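# Three arms fit a spool piece between spring-loaded pipe ends

## Task

Place the spool piece between the two pipe ends so that each of its ends is fully seated inside the raised ring of the flange it faces. The pipe ends are on springs and can be drawn back far enough to make room. Any number of the arms may help. The fit only counts if it holds with no robot supporting it, so the grippers must release and the arms must move away at the end. For reference, in the scene frame (metres, heading in degrees counter-clockwise from +x) the arm bases sit roughly at: arm1 x=+0.55 y=+0.00 z=+0.72 heading +180; arm2 x=+0.00 y=+0.65 z=+0.72 heading -90; arm3 x=+0.00 y=-0.65 z=+0.72 heading +90.

## Robot and tools

Robots: three identical Kinova Gen3 arms named arm1, arm2 and arm3. Each has seven joints, a Robotiq 2F-85 two-finger gripper and a wrist camera. A hand reaches about 1.0 m from the joint 1 axis at full extension. One fixed room camera, cam_high, also watches the scene. Cameras are named arm1_cam_wrist, arm2_cam_wrist, arm3_cam_wrist and cam_high; all images are 504x504 pixels.

Frames: there is one shared scene frame with its origin on the floor and +z up. Bases are fixed to the table top at about z=0.72: arm1 at (+0.55, 0) facing 180 degrees, arm2 at (0, +0.65) facing -90, arm3 at (0, -0.65) facing +90 (angles counter-clockwise from +x). The hand point lies midway between the fingertips; the hand's z axis runs along the fingers and the fingers close along its y axis. No pose is ever typed into a call; motion is commanded in joint space only.

Tool execute_actions: argument "actions" is a list holding exactly one action or nothing. An action is an object keyed by robot name; each robot entry has a single key "joints", an object mapping joint names to absolute targets (not offsets). Names and ranges: joint1_rad, joint3_rad, joint5_rad, joint7_rad each -69.115 to 69.115 rad; joint2_rad -2.249 to 2.249; joint4_rad -2.579 to 2.579; joint6_rad -2.099 to 2.099; gripper_m 0 to 0.085 metres of fingertip gap (0 is closed). Done tolerance is 0.01 rad for joints and 0.003 m for the gripper. Any subset of joints and arms may be named. Sign meanings: joint1 positive turns the arm clockwise viewed from above, and at 0 the arm extends the way its base faces; joint2 at 0 is upright and positive leans forward; joint4 at 0 is straight and positive bends the same way as positive joint2 (with joint3 at 0); joint6 at 0 is straight and positive bends like positive joint4 (with joint5 at 0); joint7 positive rolls the hand counter-clockwise seen from behind it; joints 3 and 5 twist their links along their length. Optional "cameras" is a list of camera names or "all"; omitted or null means every camera, an empty list means none. An empty actions list just reports state and pictures. Unknown keys, unknown cameras or out-of-range numbers make the whole call rejected with nothing moving. Example: {"arm1": {"joints": {"gripper_m": 0.05}}, "arm2": {"joints": {"joint1_rad": 0.3}}}.

Tool wait: "seconds" from 0 to 10; commands nothing new, then reports like an empty action. Tool zoom_image: "camera" plus "region" [x0, y0, x1, y1] in pixels of that camera's latest full image, top-left origin, at most 504 by 504. Tool finished_scene: "scene" integer, ends the current scene permanently after the last command has been held, and reports whether the goal was met.

Motion behaviour: all motions in one action begin together; joints of one arm are synchronised so they arrive together from rest, but different arms and joints may finish at different times. Reversing a motion makes the joints halt together. Large moves may still be under way when the result arrives. Paths between postures can sweep wide, so check clearance. Joints or arms omitted from an action may keep driving toward earlier targets. A "done" joint often sits a little off target and resending the same target will not nudge it.

Result lines: joint_positions gives current angles. joint_status reports per named joint: "done"; "off_target" (resting short, possibly still pushing); "contact_stop" or "time_out" (old target dropped, holding in place); "not_followed" when a safety check blocked the arm's joint targets, shown with a "joint command not followed" line and usually a "cause:" line; the gripper part of that action still runs, and the blocked targets may be retried on later actions until new valid ones are sent or the path clears. on_its_own describes motion you did not command. The "pictures" line lists cameras in the order of the images. A torque fault (contact torque reaching the joint load limit: 47.5 N m for joints 1-4, 29.9 N m for joints 5-7, held weight included) freezes that arm and its gripper for 10 s and skips its remaining commands. MOTOR HOT warns at 60 °C; at 75 °C an OVER-TEMPERATURE FAULT lets the arm sag, and unfinished keys read "limit_stop_at_motor_heat"; resend those targets. If a result reports a stop, later calls in the same reply are skipped. Action durations cap at 15 s.

Cautions: the arm does not yield on contact and can push very hard, so approach the spool and flanges gently. Never let two robots press together; the inter-arm check can react late and ignores gripper and gripper-housing collisions with other arms. Do not drop, slam or knock objects, and never push anything out of the work area, which ends the scene. Loose objects may get brief disturbances. Holding loads heats motors even while you think, and the world keeps running during thinking, holding your last command. Finish by opening the grippers, retracting all arms clear of the spool, and confirming the fit stays in place on its own before calling finished_scene.

Each tool is called as a command line: name --argument value for each argument, lists and objects as JSON in quotes; but a table of rows of numbers goes row by row, as --pt "numbers of a row", without its own name.

## Session

I'll start by looking at the scene.

execute_actions --actions '[]'

Scene clock: 0.00 s.
Motor temperatures (°C, as the motors report them): arm1=[28 29 26 27 39 39 39] | arm2=[30 27 28 29 34 39 41] | arm3=[29 28 28 28 32 36 40]
arm1.joint_positions: joint1_rad=-0.008 joint2_rad=-0.395 joint3_rad=-0.076 joint4_rad=+1.511 joint5_rad=-0.033 joint6_rad=+2.022 joint7_rad=+1.478 gripper_m=+0.085
arm1.joint_status: not commanded
arm1.hand: x=+0.4353 y=-0.0021 z=+1.2621 quat_wxyz=(-0.002, +1.000, -0.003, -0.008) (m; scene frame)
arm2.joint_positions: joint1_rad=-0.008 joint2_rad=-0.399 joint3_rad=-0.077 joint4_rad=+1.514 joint5_rad=-0.032 joint6_rad=+2.022 joint7_rad=+1.479 gripper_m=+0.085
arm2.joint_status: not commanded
arm2.hand: x=-0.0019 y=+0.5302 z=+1.2624 quat_wxyz=(-0.003, -0.704, -0.710, +0.000) (m; scene frame)
arm3.joint_positions: joint1_rad=-0.012 joint2_rad=-0.398 joint3_rad=-0.074 joint4_rad=+1.511 joint5_rad=-0.031 joint6_rad=+2.026 joint7_rad=+1.477 gripper_m=+0.085
arm3.joint_status: not commanded
arm3.hand: x=-0.0003 y=-0.5312 z=+1.2374 quat_wxyz=(-0.004, +0.698, -0.716, +0.002) (m; scene frame)
pictures: arm1_cam_wrist, arm2_cam_wrist, arm3_cam_wrist, cam_high
Images, in order (width x height): arm1_cam_wrist 504x504, arm2_cam_wrist 504x504, arm3_cam_wrist 504x504, cam_high 504x504.

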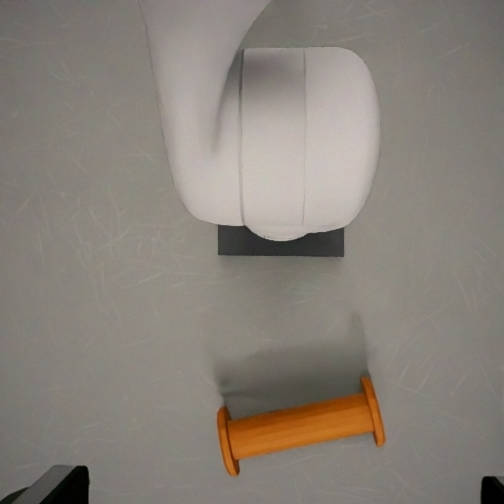

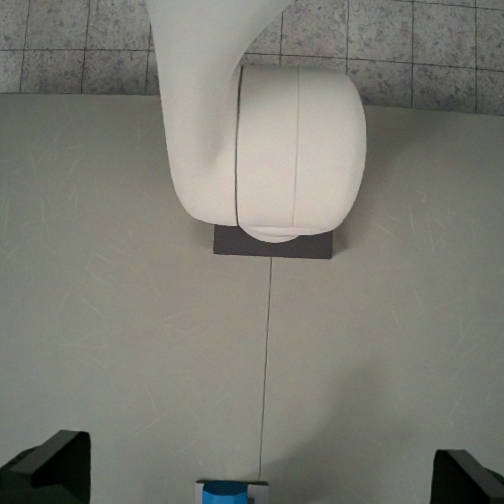

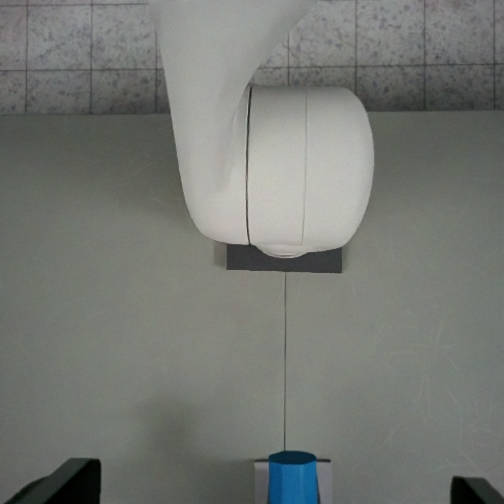

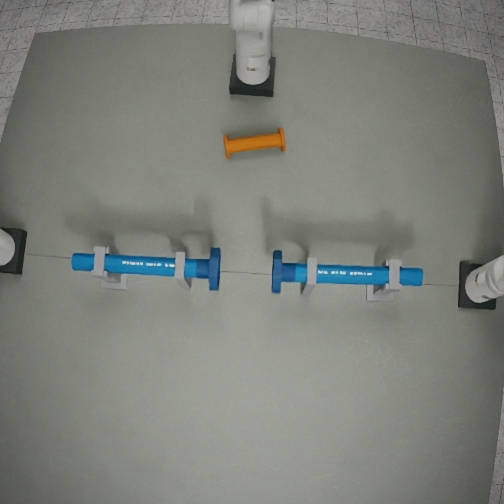

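zoom_image --camera "cam_high" --region '[60, 230, 440, 320]'

zoom_image --camera "cam_high" --region '[200, 110, 310, 180]'

Region (60, 230, 440, 320) of cam_high's 504x504 image, scaled by 1.326, with more detail than that image has; it fills the top 119 rows of this view, and the rest is white.

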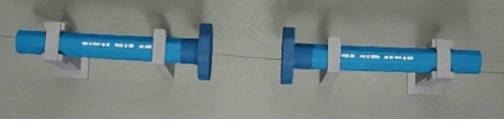

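Region (200, 110, 310, 180) of cam_high's 504x504 image, scaled by 4.582, with more detail than that image has; it fills the top 321 rows of this view, and the rest is white.

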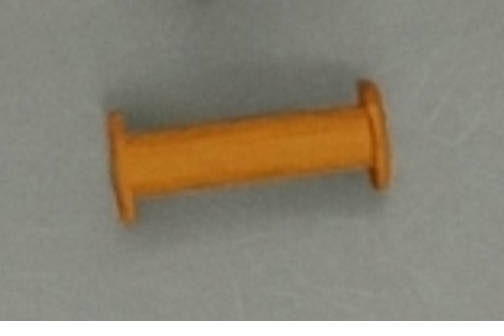

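execute_actions --actions '[{"arm1": {"joints": {"joint1_rad": 0.0, "joint2_rad": 0.49, "joint3_rad": 0.0, "joint4_rad": 2.277, "joint5_rad": 0.0, "joint6_rad": 0.674, "joint7_rad": 0.2}}, "arm2": {"joints": {"joint1_rad": 0.0, "joint2_rad": 0.176, "joint3_rad": 0.0, "joint4_rad": 1.893, "joint5_rad": 0.0, "joint6_rad": 1.073, "joint7_rad": 1.571}}, "arm3": {"joints": {"joint1_rad": 0.0, "joint2_rad": 0.176, "joint3_rad": 0.0, "joint4_rad": 1.893, "joint5_rad": 0.0, "joint6_rad": 1.073, "joint7_rad": 1.571}}}]'

Scene clock: 9.10 s.
Motor temperatures (°C, as the motors report them): arm1=[28 29 26 27 39 39 39] | arm2=[30 27 28 30 34 39 41] | arm3=[29 28 28 28 32 36 40]
arm1.joint_positions: joint1_rad=+0.000 joint2_rad=+0.490 joint3_rad=+0.000 joint4_rad=+2.277 joint5_rad=+0.000 joint6_rad=+0.674 joint7_rad=+0.200 gripper_m=+0.085
arm1.joint_status: all done
arm1.hand: x=+0.3298 y=+0.0256 z=+0.8297 quat_wxyz=(-0.092, +0.764, -0.629, +0.109) (m; scene frame)
arm2.joint_positions: joint1_rad=+0.000 joint2_rad=+0.176 joint3_rad=+0.000 joint4_rad=+1.893 joint5_rad=+0.000 joint6_rad=+1.073 joint7_rad=+1.571 gripper_m=+0.085
arm2.joint_status: all done
arm2.hand: x=-0.0236 y=+0.3003 z=+1.0004 quat_wxyz=(-0.002, -0.704, -0.710, -0.002) (m; scene frame)
arm3.joint_positions: joint1_rad=+0.000 joint2_rad=+0.176 joint3_rad=+0.000 joint4_rad=+1.893 joint5_rad=+0.000 joint6_rad=+1.073 joint7_rad=+1.571 gripper_m=+0.085
arm3.joint_status: all done
arm3.hand: x=+0.0322 y=-0.3014 z=+0.9749 quat_wxyz=(-0.003, +0.698, -0.716, +0.002) (m; scene frame)
pictures: arm1_cam_wrist, arm2_cam_wrist, arm3_cam_wrist, cam_high
Images, in order (width x height): arm1_cam_wrist 504x504, arm2_cam_wrist 504x504, arm3_cam_wrist 504x504, cam_high 504x504.

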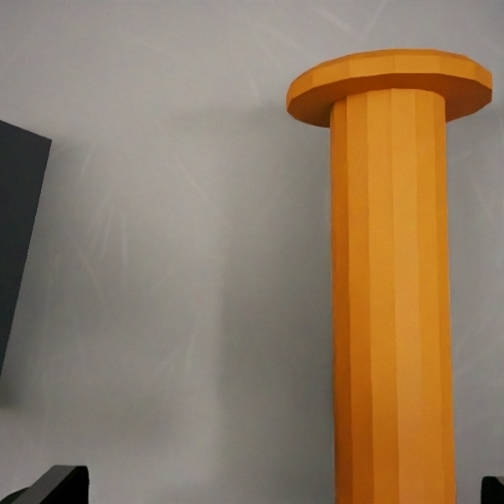

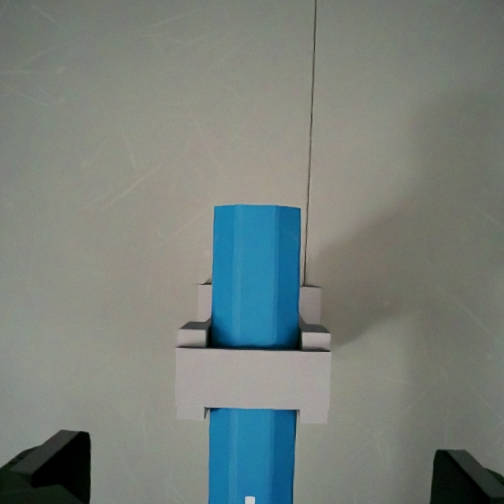

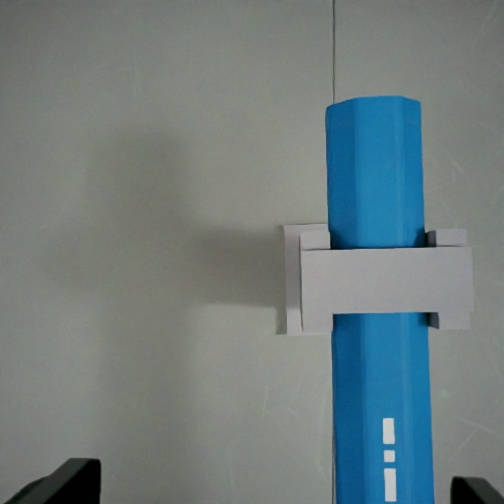

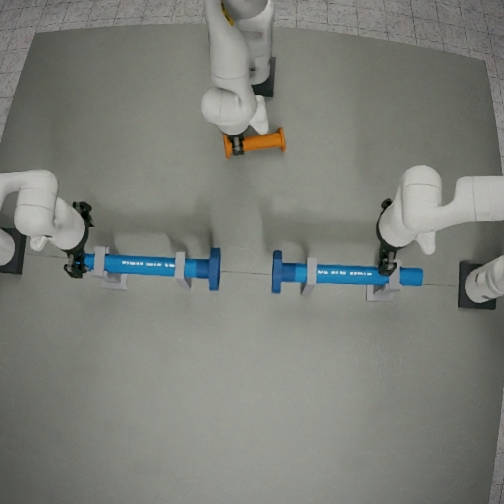

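execute_actions --actions '[{"arm1": {"joints": {"joint1_rad": -0.162, "joint2_rad": 0.5285, "joint4_rad": 2.2156, "joint6_rad": 0.697, "joint7_rad": 0.038}}, "arm2": {"joints": {"joint2_rad": 0.4745, "joint4_rad": 1.706, "joint6_rad": 0.961}}, "arm3": {"joints": {"joint1_rad": -0.087, "joint2_rad": 0.4414, "joint4_rad": 1.6658, "joint6_rad": 1.0344, "joint7_rad": 1.484}}}]'

Scene clock: 16.97 s.
Motor temperatures (°C, as the motors report them): arm1=[28 29 26 27 39 39 39] | arm2=[30 27 28 30 34 39 41] | arm3=[29 28 28 28 32 36 40]
arm1.joint_positions: joint1_rad=-0.162 joint2_rad=+0.528 joint3_rad=+0.000 joint4_rad=+2.216 joint5_rad=+0.000 joint6_rad=+0.697 joint7_rad=+0.038 gripper_m=+0.085
arm1.joint_status: all done
arm1.hand: x=+0.3079 y=-0.0136 z=+0.8245 quat_wxyz=(-0.109, +0.764, -0.629, +0.092) (m; scene frame)
arm2.joint_positions: joint1_rad=+0.000 joint2_rad=+0.474 joint3_rad=+0.000 joint4_rad=+1.706 joint5_rad=+0.000 joint6_rad=+0.961 joint7_rad=+1.571 gripper_m=+0.085
arm2.joint_status: all done
arm2.hand: x=-0.0225 y=+0.1999 z=+0.9308 quat_wxyz=(-0.002, -0.704, -0.710, -0.002) (m; scene frame)
arm3.joint_positions: joint1_rad=-0.087 joint2_rad=+0.441 joint3_rad=+0.000 joint4_rad=+1.666 joint5_rad=+0.000 joint6_rad=+1.034 joint7_rad=+1.484 gripper_m=+0.085
arm3.joint_status: all done
arm3.hand: x=-0.0040 y=-0.1996 z=+0.9306 quat_wxyz=(-0.003, +0.698, -0.716, +0.002) (m; scene frame)
pictures: arm1_cam_wrist, arm2_cam_wrist, arm3_cam_wrist, cam_high
Images, in order (width x height): arm1_cam_wrist 504x504, arm2_cam_wrist 504x504, arm3_cam_wrist 504x504, cam_high 504x504.

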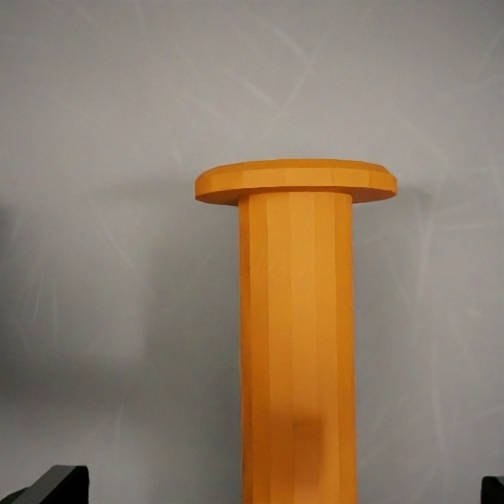

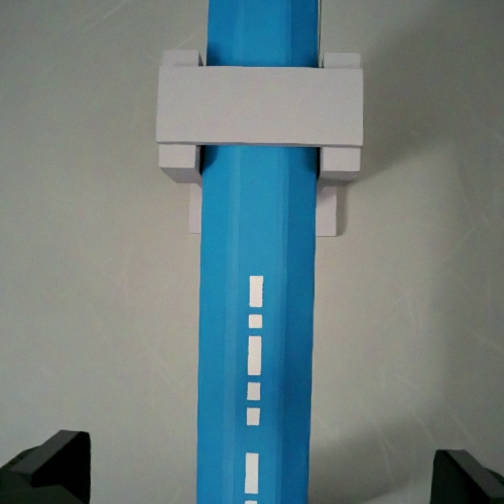

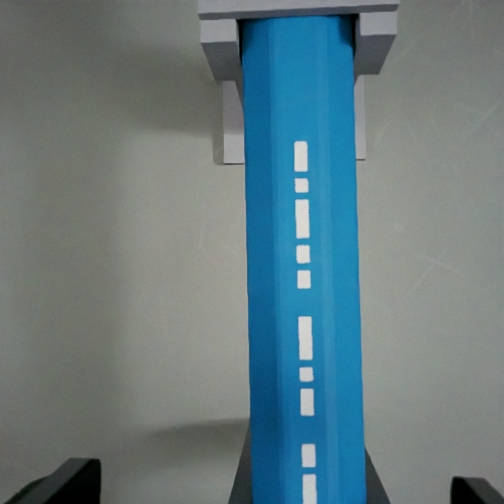

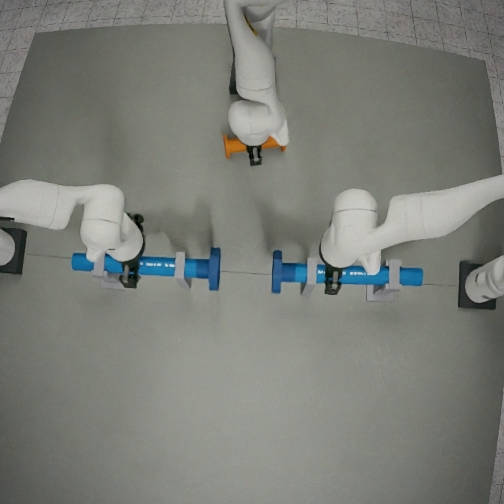

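execute_actions --actions '[{"arm1": {"joints": {"joint1_rad": -0.162, "joint2_rad": 0.742, "joint4_rad": 2.314, "joint6_rad": 0.385, "joint7_rad": 0.038}}}]'

Scene clock: 20.17 s.
Motor temperatures (°C, as the motors report them): arm1=[28 29 26 27 39 39 39] | arm2=[30 27 28 30 34 39 41] | arm3=[29 28 28 28 32 36 40]
arm1.joint_positions: joint1_rad=-0.162 joint2_rad=+0.742 joint3_rad=+0.000 joint4_rad=+2.314 joint5_rad=+0.000 joint6_rad=+0.385 joint7_rad=+0.038 gripper_m=+0.085
arm1.joint_status: all done
arm1.hand: x=+0.3292 y=-0.0097 z=+0.7477 quat_wxyz=(-0.109, +0.764, -0.629, +0.092) (m; scene frame)
arm2.joint_positions: joint1_rad=+0.000 joint2_rad=+0.475 joint3_rad=+0.000 joint4_rad=+1.706 joint5_rad=+0.000 joint6_rad=+0.961 joint7_rad=+1.571 gripper_m=+0.085
arm2.joint_status: not commanded
arm2.hand: x=-0.0225 y=+0.1999 z=+0.9307 quat_wxyz=(-0.002, -0.704, -0.710, -0.002) (m; scene frame)
arm3.joint_positions: joint1_rad=-0.087 joint2_rad=+0.441 joint3_rad=+0.000 joint4_rad=+1.666 joint5_rad=+0.000 joint6_rad=+1.034 joint7_rad=+1.484 gripper_m=+0.085
arm3.joint_status: not commanded
arm3.hand: x=-0.0040 y=-0.1996 z=+0.9305 quat_wxyz=(-0.003, +0.698, -0.716, +0.002) (m; scene frame)
pictures: arm1_cam_wrist, arm2_cam_wrist, arm3_cam_wrist, cam_high
Images, in order (width x height): arm1_cam_wrist 504x504, arm2_cam_wrist 504x504, arm3_cam_wrist 504x504, cam_high 504x504.

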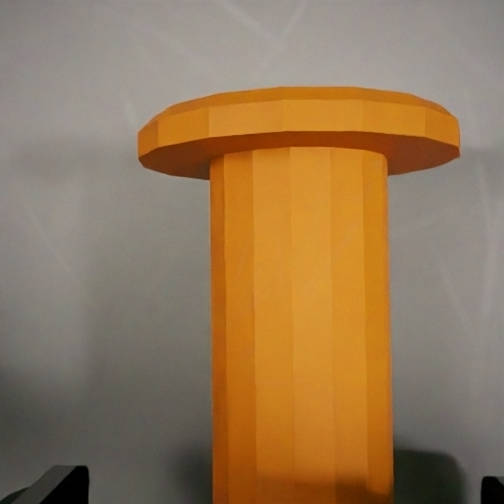

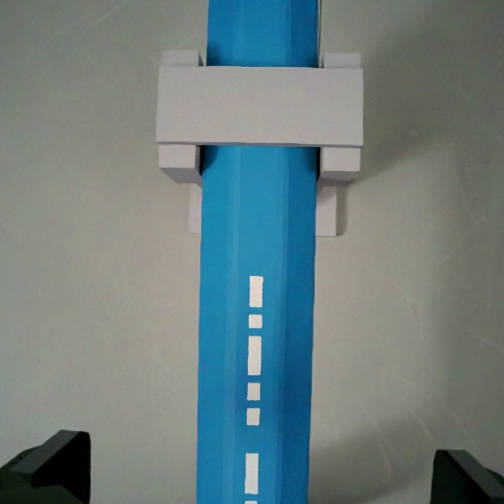

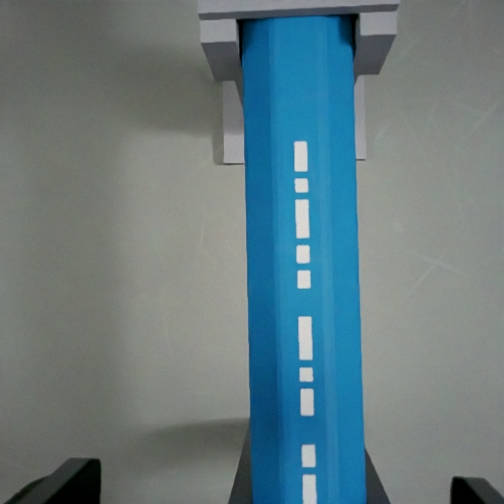

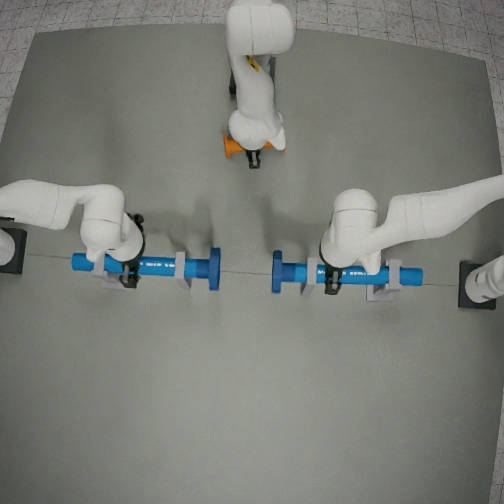

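Before going on, I need to correct my note from last turn. Arm3 was not "at the same joints as arm2". I had solved its IK 0.0255 m higher on purpose, and it still landed level with arm2. So the offset is confirmed and I'm keeping it in arm3's IK. No command was based on the wrong note.

Arm1's fingers straddle the tube, so I'll close its gripper now. At the same time, arms 2 and 3 will move lower over their pipes.

execute_actions --actions '[{"arm1": {"joints": {"gripper_m": 0.02}}, "arm2": {"joints": {"joint2_rad": 0.5847, "joint4_rad": 1.7916, "joint6_rad": 0.7653}}, "arm3": {"joints": {"joint1_rad": -0.109, "joint2_rad": 0.5416, "joint4_rad": 1.7646, "joint6_rad": 0.8354, "joint7_rad": 1.462}}}]'

Scene clock: 23.37 s.
Motor temperatures (°C, as the motors report them): arm1=[28 29 26 27 39 39 39] | arm2=[30 27 28 30 34 39 41] | arm3=[29 29 28 28 32 36 40]
arm1.joint_positions: joint1_rad=-0.162 joint2_rad=+0.741 joint3_rad=+0.000 joint4_rad=+2.314 joint5_rad=+0.000 joint6_rad=+0.386 joint7_rad=+0.038 gripper_m=+0.034
arm1.joint_status: gripper_m off_target (ended at +0.034, target +0.020)
arm1.hand: x=+0.3290 y=-0.0097 z=+0.7480 quat_wxyz=(-0.109, +0.764, -0.629, +0.092) (m; scene frame)
arm2.joint_positions: joint1_rad=+0.000 joint2_rad=+0.585 joint3_rad=+0.000 joint4_rad=+1.792 joint5_rad=+0.000 joint6_rad=+0.765 joint7_rad=+1.571 gripper_m=+0.085
arm2.joint_status: all done
arm2.hand: x=-0.0221 y=+0.1998 z=+0.8606 quat_wxyz=(-0.002, -0.704, -0.710, -0.002) (m; scene frame)
arm3.joint_positions: joint1_rad=-0.109 joint2_rad=+0.542 joint3_rad=+0.000 joint4_rad=+1.765 joint5_rad=+0.000 joint6_rad=+0.835 joint7_rad=+1.462 gripper_m=+0.085
arm3.joint_status: all done
arm3.hand: x=-0.0134 y=-0.1996 z=+0.8604 quat_wxyz=(-0.003, +0.698, -0.716, +0.002) (m; scene frame)
pictures: arm1_cam_wrist, arm2_cam_wrist, arm3_cam_wrist, cam_high
Images, in order (width x height): arm1_cam_wrist 504x504, arm2_cam_wrist 504x504, arm3_cam_wrist 504x504, cam_high 504x504.

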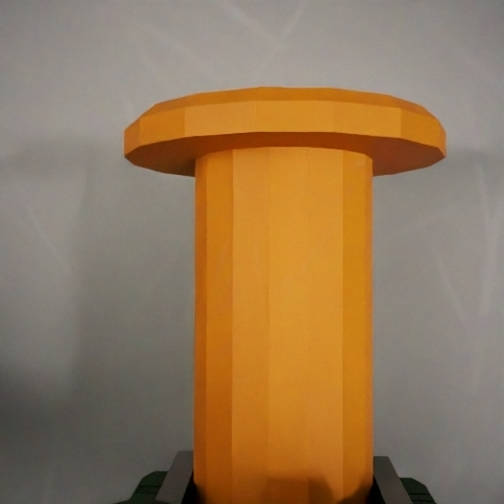

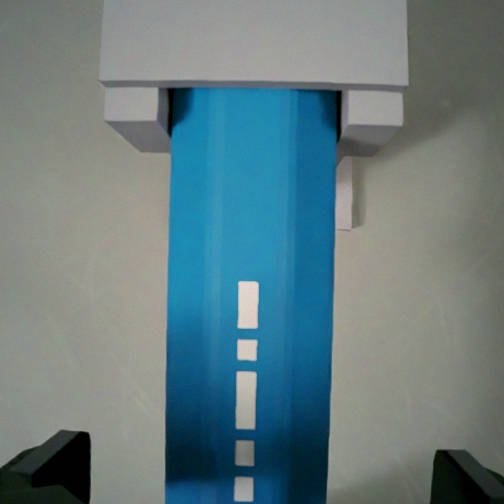

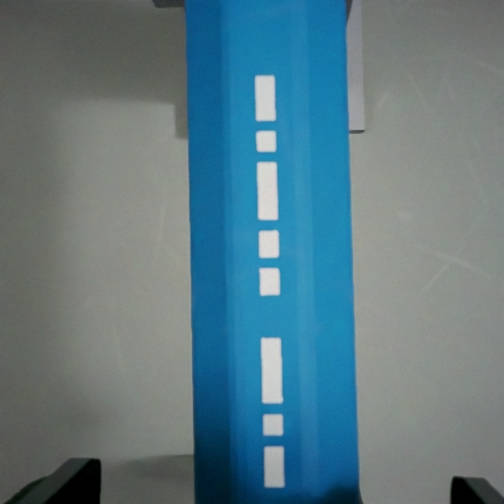

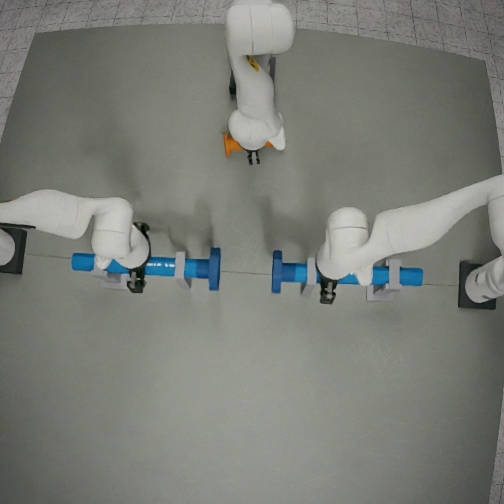

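The spool is gripped. The gripper stopped at 0.034 m, so that is the tube's diameter. That reference also tells me the wrist camera sits about 0.13 m behind the hand point. Both pipe-width measurements then agree on a pipe axis at z≈0.84 and a pipe diameter of about 0.04 m.

I'll lower arms 2 and 3 to the pipe axis.

execute_actions --actions '[{"arm2": {"joints": {"joint2_rad": 0.6253, "joint4_rad": 1.8113, "joint6_rad": 0.705}}, "arm3": {"joints": {"joint2_rad": 0.5792, "joint4_rad": 1.7886, "joint6_rad": 0.7738}}}]' --cameras '["arm2_cam_wrist", "arm3_cam_wrist"]'

Scene clock: 27.07 s.
Motor temperatures (°C, as the motors report them): arm1=[28 29 26 27 39 39 39] | arm2=[30 27 28 30 34 39 41] | arm3=[29 29 28 28 32 36 40]
arm1.joint_positions: joint1_rad=-0.162 joint2_rad=+0.741 joint3_rad=+0.000 joint4_rad=+2.314 joint5_rad=+0.000 joint6_rad=+0.386 joint7_rad=+0.038 gripper_m=+0.034
arm1.joint_status: not commanded
arm1.hand: x=+0.3290 y=-0.0097 z=+0.7480 quat_wxyz=(-0.109, +0.764, -0.629, +0.092) (m; scene frame)
arm2.joint_positions: joint1_rad=+0.000 joint2_rad=+0.625 joint3_rad=+0.000 joint4_rad=+1.811 joint5_rad=+0.000 joint6_rad=+0.705 joint7_rad=+1.571 gripper_m=+0.085
arm2.joint_status: all done
arm2.hand: x=-0.0220 y=+0.1998 z=+0.8382 quat_wxyz=(-0.002, -0.704, -0.710, -0.002) (m; scene frame)
arm3.joint_positions: joint1_rad=-0.109 joint2_rad=+0.579 joint3_rad=+0.000 joint4_rad=+1.789 joint5_rad=+0.000 joint6_rad=+0.774 joint7_rad=+1.462 gripper_m=+0.085
arm3.joint_status: all done
arm3.hand: x=-0.0132 y=-0.1996 z=+0.8380 quat_wxyz=(-0.003, +0.698, -0.716, +0.002) (m; scene frame)
pictures: arm2_cam_wrist, arm3_cam_wrist
Images, in order (width x height): arm2_cam_wrist 504x504, arm3_cam_wrist 504x504.

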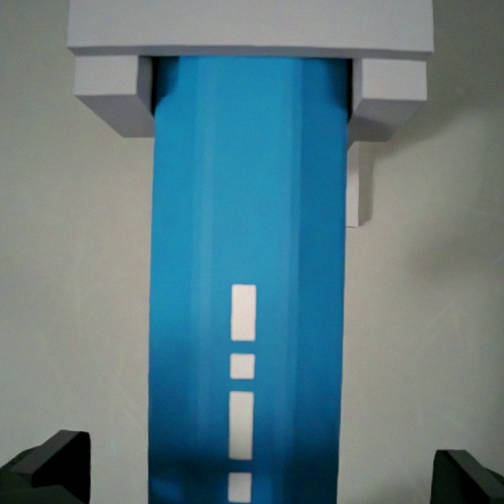

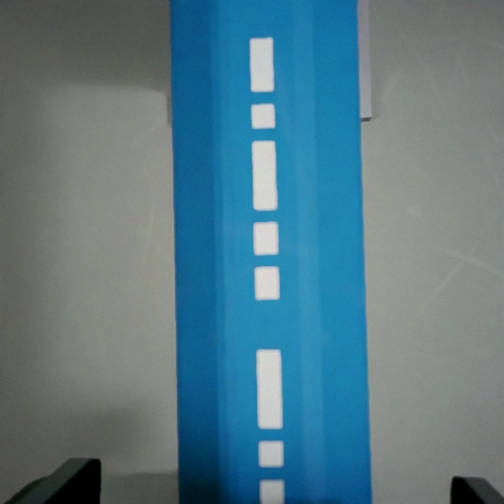

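Both pipe-holding hands are now on the pipe axis. Next I'll close grippers 2 and 3 on the pipes. Arm1 will lift the spool straight up to a high waypoint first, because a direct path would take it past the flanges.

execute_actions --actions '[{"arm1": {"joints": {"joint2_rad": 0.04, "joint4_rad": 1.979, "joint6_rad": 1.1225}}, "arm2": {"joints": {"gripper_m": 0.03}}, "arm3": {"joints": {"gripper_m": 0.03}}}]'

Scene clock: 31.53 s.
Motor temperatures (°C, as the motors report them): arm1=[28 30 26 27 39 39 39] | arm2=[30 27 28 30 34 39 41] | arm3=[29 29 28 28 32 36 40]
arm1.joint_positions: joint1_rad=-0.162 joint2_rad=+0.041 joint3_rad=+0.000 joint4_rad=+1.980 joint5_rad=+0.000 joint6_rad=+1.123 joint7_rad=+0.038 gripper_m=+0.034
arm1.joint_status: all done
arm1.hand: x=+0.2535 y=-0.0236 z=+1.0214 quat_wxyz=(+0.001, +0.773, -0.635, -0.006) (m; scene frame)
arm2.joint_positions: joint1_rad=+0.002 joint2_rad=+0.623 joint3_rad=+0.003 joint4_rad=+1.811 joint5_rad=+0.003 joint6_rad=+0.706 joint7_rad=+1.572 gripper_m=+0.039
arm2.joint_status: gripper_m off_target (ended at +0.039, target +0.030)
arm2.hand: x=-0.0250 y=+0.1998 z=+0.8391 quat_wxyz=(-0.001, -0.705, -0.709, +0.000) (m; scene frame)
arm3.joint_positions: joint1_rad=-0.110 joint2_rad=+0.578 joint3_rad=-0.001 joint4_rad=+1.789 joint5_rad=+0.000 joint6_rad=+0.774 joint7_rad=+1.463 gripper_m=+0.039
arm3.joint_status: gripper_m off_target (ended at +0.039, target +0.030)
arm3.hand: x=-0.0141 y=-0.1996 z=+0.8385 quat_wxyz=(-0.003, +0.699, -0.715, +0.002) (m; scene frame)
pictures: arm1_cam_wrist, arm2_cam_wrist, arm3_cam_wrist, cam_high
Images, in order (width x height): arm1_cam_wrist 504x504, arm2_cam_wrist 504x504, arm3_cam_wrist 504x504, cam_high 504x504.

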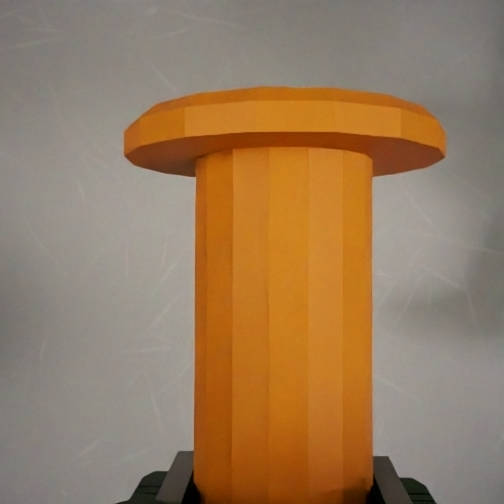

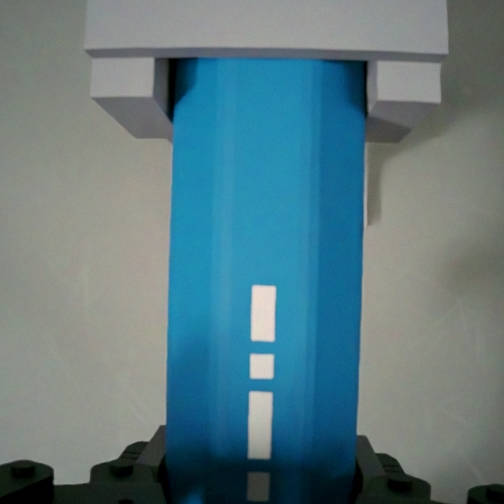

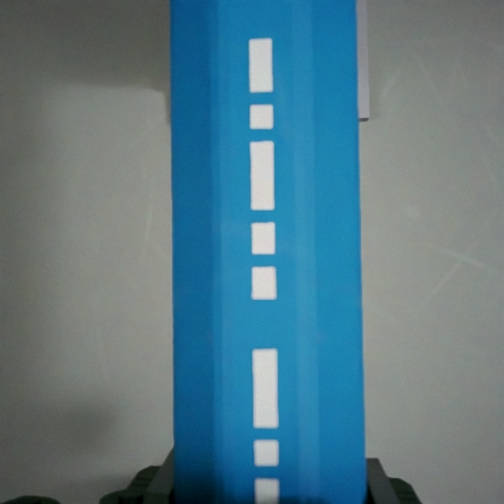

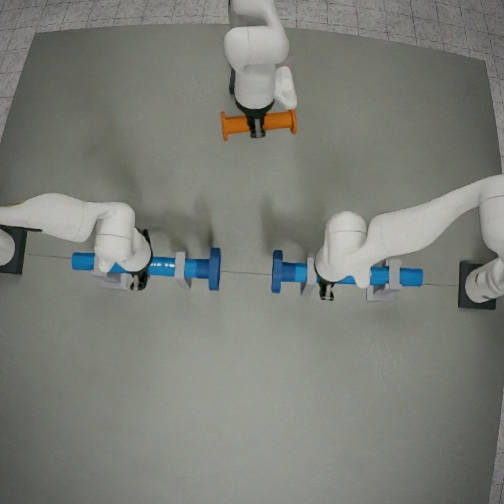

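Both pipes are gripped, at 0.039 m each. Closing the grippers nudged each hand sideways onto its pipe. That puts the left pipe at x≈−0.025 and the right one at x≈−0.014, so the pipe line is rotated by about 1.6° and centred near x≈−0.0195.

Now I'll pull both pipes back by about 0.04 m.

execute_actions --actions '[{"arm2": {"joints": {"joint1_rad": 0.007, "joint2_rad": 0.5637, "joint4_rad": 1.9479, "joint6_rad": 0.63, "joint7_rad": 1.578}}, "arm3": {"joints": {"joint1_rad": -0.117, "joint2_rad": 0.5125, "joint4_rad": 1.9242, "joint6_rad": 0.7049, "joint7_rad": 1.454}}}]'

Scene clock: 35.60 s.
Motor temperatures (°C, as the motors report them): arm1=[28 30 26 28 39 39 39] | arm2=[30 27 28 30 34 39 41] | arm3=[29 29 28 28 32 36 40]
arm1.joint_positions: joint1_rad=-0.162 joint2_rad=+0.041 joint3_rad=+0.000 joint4_rad=+1.980 joint5_rad=+0.000 joint6_rad=+1.123 joint7_rad=+0.038 gripper_m=+0.034
arm1.joint_status: not commanded
arm1.hand: x=+0.2535 y=-0.0236 z=+1.0215 quat_wxyz=(+0.001, +0.773, -0.635, -0.006) (m; scene frame)
arm2.joint_positions: joint1_rad=+0.007 joint2_rad=+0.573 joint3_rad=+0.000 joint4_rad=+1.920 joint5_rad=+0.001 joint6_rad=+0.601 joint7_rad=+1.579 gripper_m=+0.039
arm2.joint_status: joint4_rad time_out (moved +0.109 of +0.137); joint6_rad time_out (moved -0.105 of -0.076); the others done
arm2.hand: x=-0.0254 y=+0.2172 z=+0.8397 quat_wxyz=(-0.019, -0.704, -0.710, +0.015) (m; scene frame)
arm3.joint_positions: joint1_rad=-0.116 joint2_rad=+0.524 joint3_rad=+0.001 joint4_rad=+1.895 joint5_rad=+0.002 joint6_rad=+0.674 joint7_rad=+1.456 gripper_m=+0.038
arm3.joint_status: joint2_rad time_out (moved -0.054 of -0.065); joint4_rad time_out (moved +0.107 of +0.136); joint6_rad time_out (moved -0.100 of -0.069); the others done
arm3.hand: x=-0.0139 y=-0.2163 z=+0.8393 quat_wxyz=(-0.019, +0.698, -0.715, -0.016) (m; scene frame)
pictures: arm1_cam_wrist, arm2_cam_wrist, arm3_cam_wrist, cam_high
Images, in order (width x height): arm1_cam_wrist 504x504, arm2_cam_wrist 504x504, arm3_cam_wrist 504x504, cam_high 504x504.

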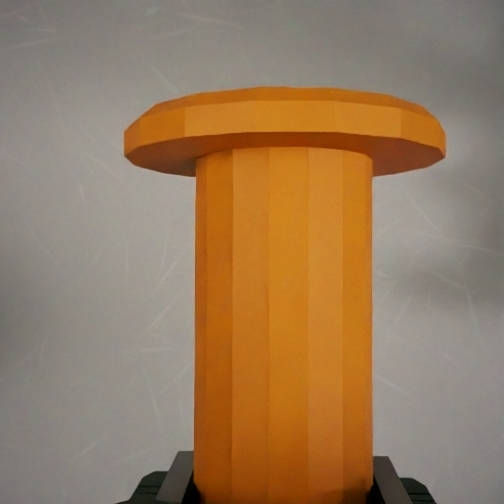

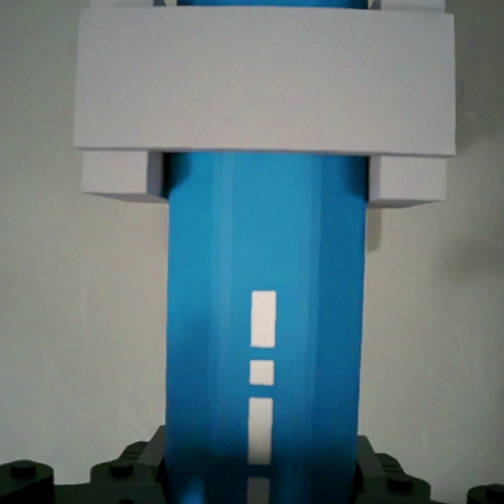

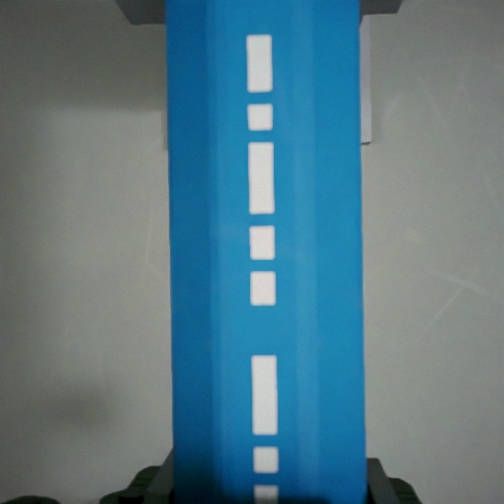

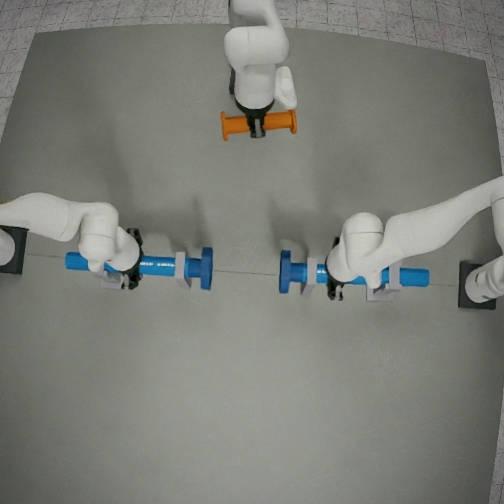

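Each pipe moved back only about 0.017 m before the arms stalled against the springs. The markers on the pipes haven't shifted relative to the grippers, so nothing slipped. After a time-out the joints hold wherever they stopped, so I'll check whether the springs are slowly pulling the arms forward.

execute_actions --actions '[]' --cameras '["cam_high"]'

Scene clock: 36.70 s.
Motor temperatures (°C, as the motors report them): arm1=[28 30 26 28 39 39 39] | arm2=[30 28 28 30 34 39 41] | arm3=[29 29 28 28 32 36 40]
arm1.joint_positions: joint1_rad=-0.162 joint2_rad=+0.041 joint3_rad=+0.000 joint4_rad=+1.980 joint5_rad=+0.000 joint6_rad=+1.123 joint7_rad=+0.038 gripper_m=+0.034
arm1.joint_status: not commanded
arm1.hand: x=+0.2535 y=-0.0236 z=+1.0215 quat_wxyz=(+0.001, +0.773, -0.635, -0.006) (m; scene frame)
arm2.joint_positions: joint1_rad=+0.007 joint2_rad=+0.573 joint3_rad=+0.000 joint4_rad=+1.920 joint5_rad=+0.001 joint6_rad=+0.601 joint7_rad=+1.579 gripper_m=+0.039
arm2.joint_status: joint4_rad time_out (moved +0.109 of +0.137); joint6_rad time_out (moved -0.105 of -0.076); the others done
arm2.hand: x=-0.0254 y=+0.2172 z=+0.8397 quat_wxyz=(-0.019, -0.704, -0.710, +0.015) (m; scene frame)
arm3.joint_positions: joint1_rad=-0.116 joint2_rad=+0.524 joint3_rad=+0.001 joint4_rad=+1.895 joint5_rad=+0.002 joint6_rad=+0.674 joint7_rad=+1.456 gripper_m=+0.038
arm3.joint_status: joint2_rad time_out (moved -0.054 of -0.065); joint4_rad time_out (moved +0.107 of +0.136); joint6_rad time_out (moved -0.100 of -0.069); the others done
arm3.hand: x=-0.0139 y=-0.2163 z=+0.8393 quat_wxyz=(-0.019, +0.698, -0.715, -0.016) (m; scene frame)
pictures: cam_high
Images, in order (width x height): cam_high 504x504.

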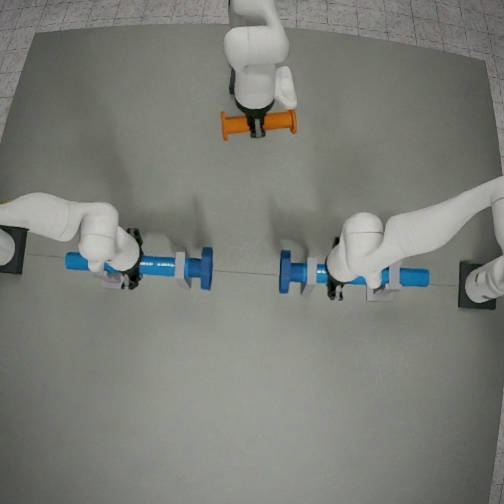

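The arms aren't creeping, so the hold is stable. I'll zoom in on the flanges to see the raised rings and the current gap.

zoom_image --camera "cam_high" --region '[170, 230, 330, 310]'

Region (170, 230, 330, 310) of cam_high's 504x504 image, scaled by 3.150, with more detail than that image has.

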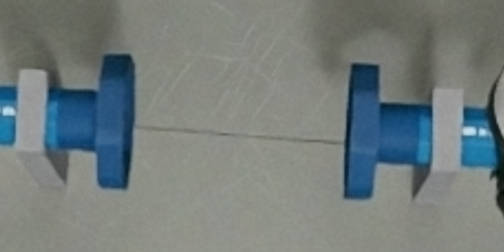

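The hub behind each flange is now within a few millimetres of its inner support. So the pipes are close to the end of their travel, and pulling harder could just force them against a stop. Before trying more, I'll bring the spool above the gap and compare its length with the gap directly.

execute_actions --actions '[{"arm1": {"joints": {"joint1_rad": -0.036, "joint2_rad": 0.7088, "joint4_rad": 1.1745, "joint6_rad": 1.2583, "joint7_rad": -0.003}}}]' --cameras '["arm1_cam_wrist", "cam_high"]'

Scene clock: 41.47 s.
Motor temperatures (°C, as the motors report them): arm1=[28 30 26 28 39 39 39] | arm2=[30 28 28 30 34 39 41] | arm3=[29 29 28 28 32 36 40]
arm1.joint_positions: joint1_rad=-0.036 joint2_rad=+0.711 joint3_rad=+0.000 joint4_rad=+1.175 joint5_rad=+0.000 joint6_rad=+1.258 joint7_rad=-0.003 gripper_m=+0.034
arm1.joint_status: all done
arm1.hand: x=-0.0203 y=+0.0061 z=+0.9630 quat_wxyz=(+0.002, +0.717, -0.697, -0.006) (m; scene frame)
arm2.joint_positions: joint1_rad=+0.007 joint2_rad=+0.573 joint3_rad=+0.000 joint4_rad=+1.920 joint5_rad=+0.001 joint6_rad=+0.601 joint7_rad=+1.579 gripper_m=+0.039
arm2.joint_status: not commanded
arm2.hand: x=-0.0254 y=+0.2172 z=+0.8397 quat_wxyz=(-0.019, -0.704, -0.710, +0.015) (m; scene frame)
arm3.joint_positions: joint1_rad=-0.116 joint2_rad=+0.524 joint3_rad=+0.001 joint4_rad=+1.895 joint5_rad=+0.002 joint6_rad=+0.674 joint7_rad=+1.456 gripper_m=+0.038
arm3.joint_status: not commanded
arm3.hand: x=-0.0139 y=-0.2163 z=+0.8393 quat_wxyz=(-0.019, +0.698, -0.715, -0.016) (m; scene frame)
pictures: arm1_cam_wrist, cam_high
Images, in order (width x height): arm1_cam_wrist 504x504, cam_high 504x504.

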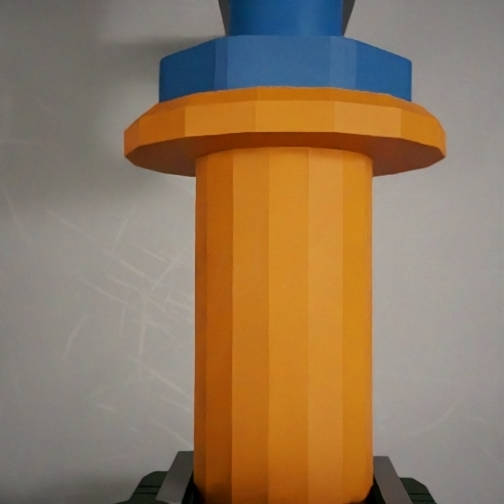

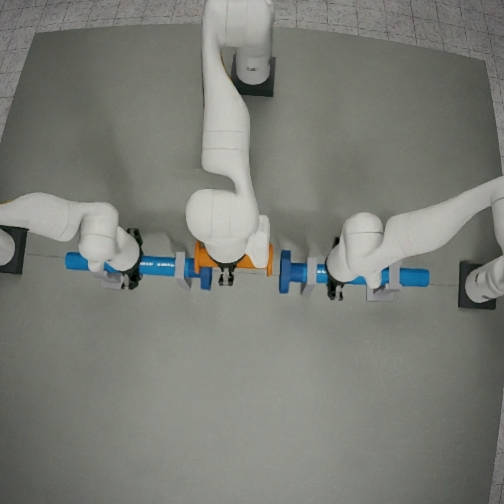

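From this view the spool is about as long as the current rim-to-rim gap, and it also looks off-centre along the pipe axis. The wrist camera shows about 0.02 m of clearance at the right end, but I don't have a reading for the left end.

I'll turn the hand 180° to look at the left end. The spool is symmetric, so it can stay that way round. At the same time I'll try pulling both pipes a further 0.01 m, gently.

execute_actions --actions '[{"arm1": {"joints": {"joint7_rad": 3.1386}}, "arm2": {"joints": {"joint2_rad": 0.5487, "joint4_rad": 1.9811, "joint6_rad": 0.6118}}, "arm3": {"joints": {"joint2_rad": 0.4961, "joint4_rad": 1.957, "joint6_rad": 0.6885}}}]'

Scene clock: 49.17 s.
Motor temperatures (°C, as the motors report them): arm1=[28 30 26 28 39 39 39] | arm2=[30 28 28 30 34 39 41] | arm3=[29 29 28 28 32 36 40]
arm1.joint_positions: joint1_rad=-0.036 joint2_rad=+0.711 joint3_rad=+0.000 joint4_rad=+1.175 joint5_rad=+0.000 joint6_rad=+1.258 joint7_rad=+3.139 gripper_m=+0.034
arm1.joint_status: all done
arm1.hand: x=-0.0203 y=+0.0061 z=+0.9629 quat_wxyz=(-0.005, +0.697, +0.717, -0.002) (m; scene frame)
arm2.joint_positions: joint1_rad=+0.007 joint2_rad=+0.564 joint3_rad=+0.001 joint4_rad=+1.942 joint5_rad=+0.001 joint6_rad=+0.568 joint7_rad=+1.579 gripper_m=+0.039
arm2.joint_status: joint2_rad time_out (moved -0.009 of -0.024); joint4_rad time_out (moved +0.022 of +0.061); joint6_rad time_out (moved -0.033 of +0.011)
arm2.hand: x=-0.0255 y=+0.2171 z=+0.8398 quat_wxyz=(-0.026, -0.703, -0.710, +0.023) (m; scene frame)
arm3.joint_positions: joint1_rad=-0.116 joint2_rad=+0.515 joint3_rad=+0.001 joint4_rad=+1.916 joint5_rad=+0.003 joint6_rad=+0.644 joint7_rad=+1.457 gripper_m=+0.038
arm3.joint_status: joint2_rad time_out (moved -0.010 of -0.028); joint4_rad time_out (moved +0.021 of +0.062); joint6_rad time_out (moved -0.030 of +0.014)
arm3.hand: x=-0.0139 y=-0.2167 z=+0.8394 quat_wxyz=(-0.025, +0.699, -0.714, -0.023) (m; scene frame)
pictures: arm1_cam_wrist, arm2_cam_wrist, arm3_cam_wrist, cam_high
Images, in order (width x height): arm1_cam_wrist 504x504, arm2_cam_wrist 504x504, arm3_cam_wrist 504x504, cam_high 504x504.

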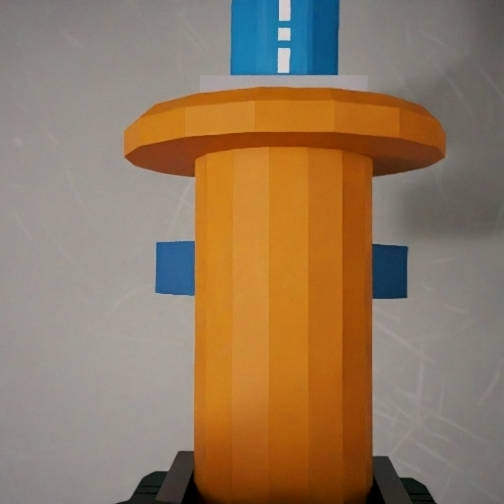

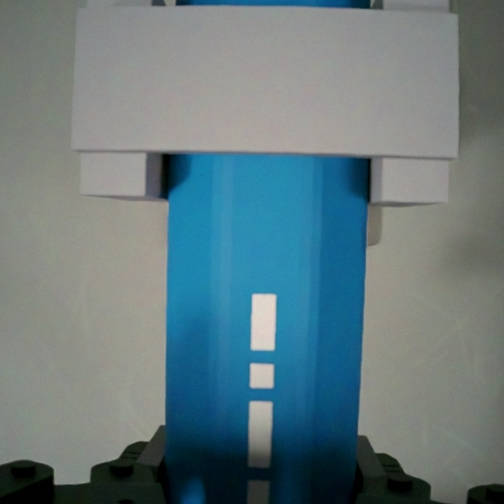

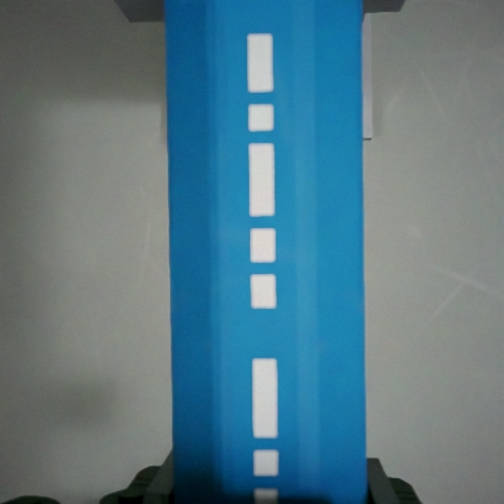

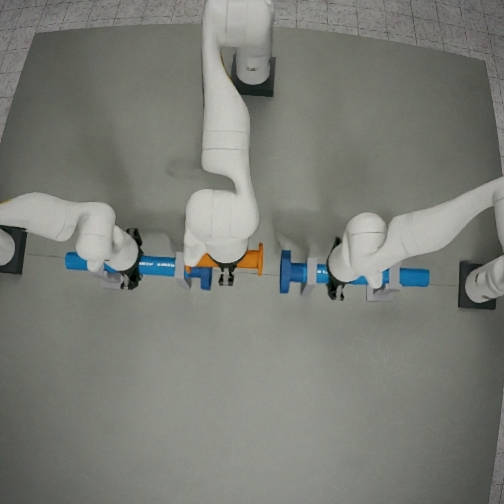

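The result is clear. The extra command didn't move either pipe (y = +0.2171 and −0.2167), so 0.017 m is a hard stop, not spring stiffness. The hands only tilted while pressing on the stop, and I won't pull any harder.

The left-end view shows the flange well inboard of the spool's end, so the spool is off-centre. I'll zoom in on the overhead image to measure that.

zoom_image --camera "cam_high" --region '[170, 230, 310, 300]'

Region (170, 230, 310, 300) of cam_high's 504x504 image, scaled by 3.600, with more detail than that image has.

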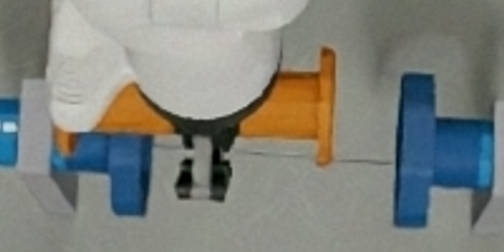

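Scaled to the same height, the spool and the fully opened gap both measure about 69 px, so they are the same length within my measurement error. Any fit margin is only a few millimetres, which means I have to centre the spool accurately along the pipe axis. From both cameras, the gap's centre is at about y≈−0.028, not at y=0.

- **Arm1:** move over that centre and come down closer to the flanges.
- **Arms 2 and 3:** push less hard against the stops.

execute_actions --actions '[{"arm1": {"joints": {"joint1_rad": -0.1045, "joint2_rad": 0.7349, "joint4_rad": 1.2347, "joint6_rad": 1.1719, "joint7_rad": 3.0701}}, "arm2": {"joints": {"joint2_rad": 0.5864, "joint4_rad": 1.8975, "joint6_rad": 0.6577}}, "arm3": {"joints": {"joint2_rad": 0.5372, "joint4_rad": 1.8742, "joint6_rad": 0.7302}}}]' --cameras '["arm1_cam_wrist", "cam_high"]'

Scene clock: 57.87 s.
Motor temperatures (°C, as the motors report them): arm1=[28 30 26 28 39 39 39] | arm2=[30 28 28 30 34 40 41] | arm3=[29 30 28 28 32 36 40]
arm1.joint_positions: joint1_rad=-0.105 joint2_rad=+0.737 joint3_rad=+0.000 joint4_rad=+1.236 joint5_rad=+0.000 joint6_rad=+1.172 joint7_rad=+3.070 gripper_m=+0.034
arm1.joint_status: all done
arm1.hand: x=-0.0186 y=-0.0329 z=+0.9300 quat_wxyz=(-0.006, +0.697, +0.717, -0.002) (m; scene frame)
arm2.joint_positions: joint1_rad=+0.007 joint2_rad=+0.589 joint3_rad=+0.000 joint4_rad=+1.882 joint5_rad=+0.001 joint6_rad=+0.639 joint7_rad=+1.579 gripper_m=+0.039
arm2.joint_status: joint4_rad time_out (moved -0.059 of -0.044); joint6_rad time_out (moved +0.071 of +0.090); the others done
arm2.hand: x=-0.0255 y=+0.2112 z=+0.8403 quat_wxyz=(-0.013, -0.704, -0.710, +0.010) (m; scene frame)
arm3.joint_positions: joint1_rad=-0.116 joint2_rad=+0.538 joint3_rad=+0.001 joint4_rad=+1.866 joint5_rad=+0.003 joint6_rad=+0.721 joint7_rad=+1.457 gripper_m=+0.038
arm3.joint_status: all done
arm3.hand: x=-0.0139 y=-0.2172 z=+0.8394 quat_wxyz=(-0.010, +0.699, -0.715, -0.004) (m; scene frame)
pictures: arm1_cam_wrist, cam_high
Images, in order (width x height): arm1_cam_wrist 504x504, cam_high 504x504.

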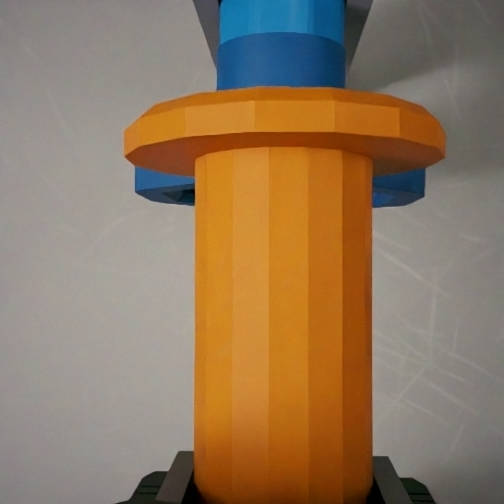

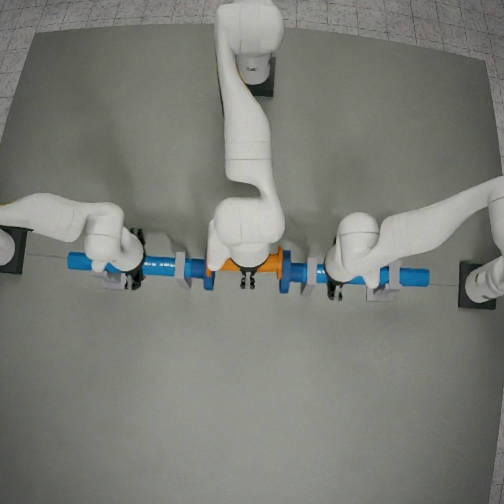

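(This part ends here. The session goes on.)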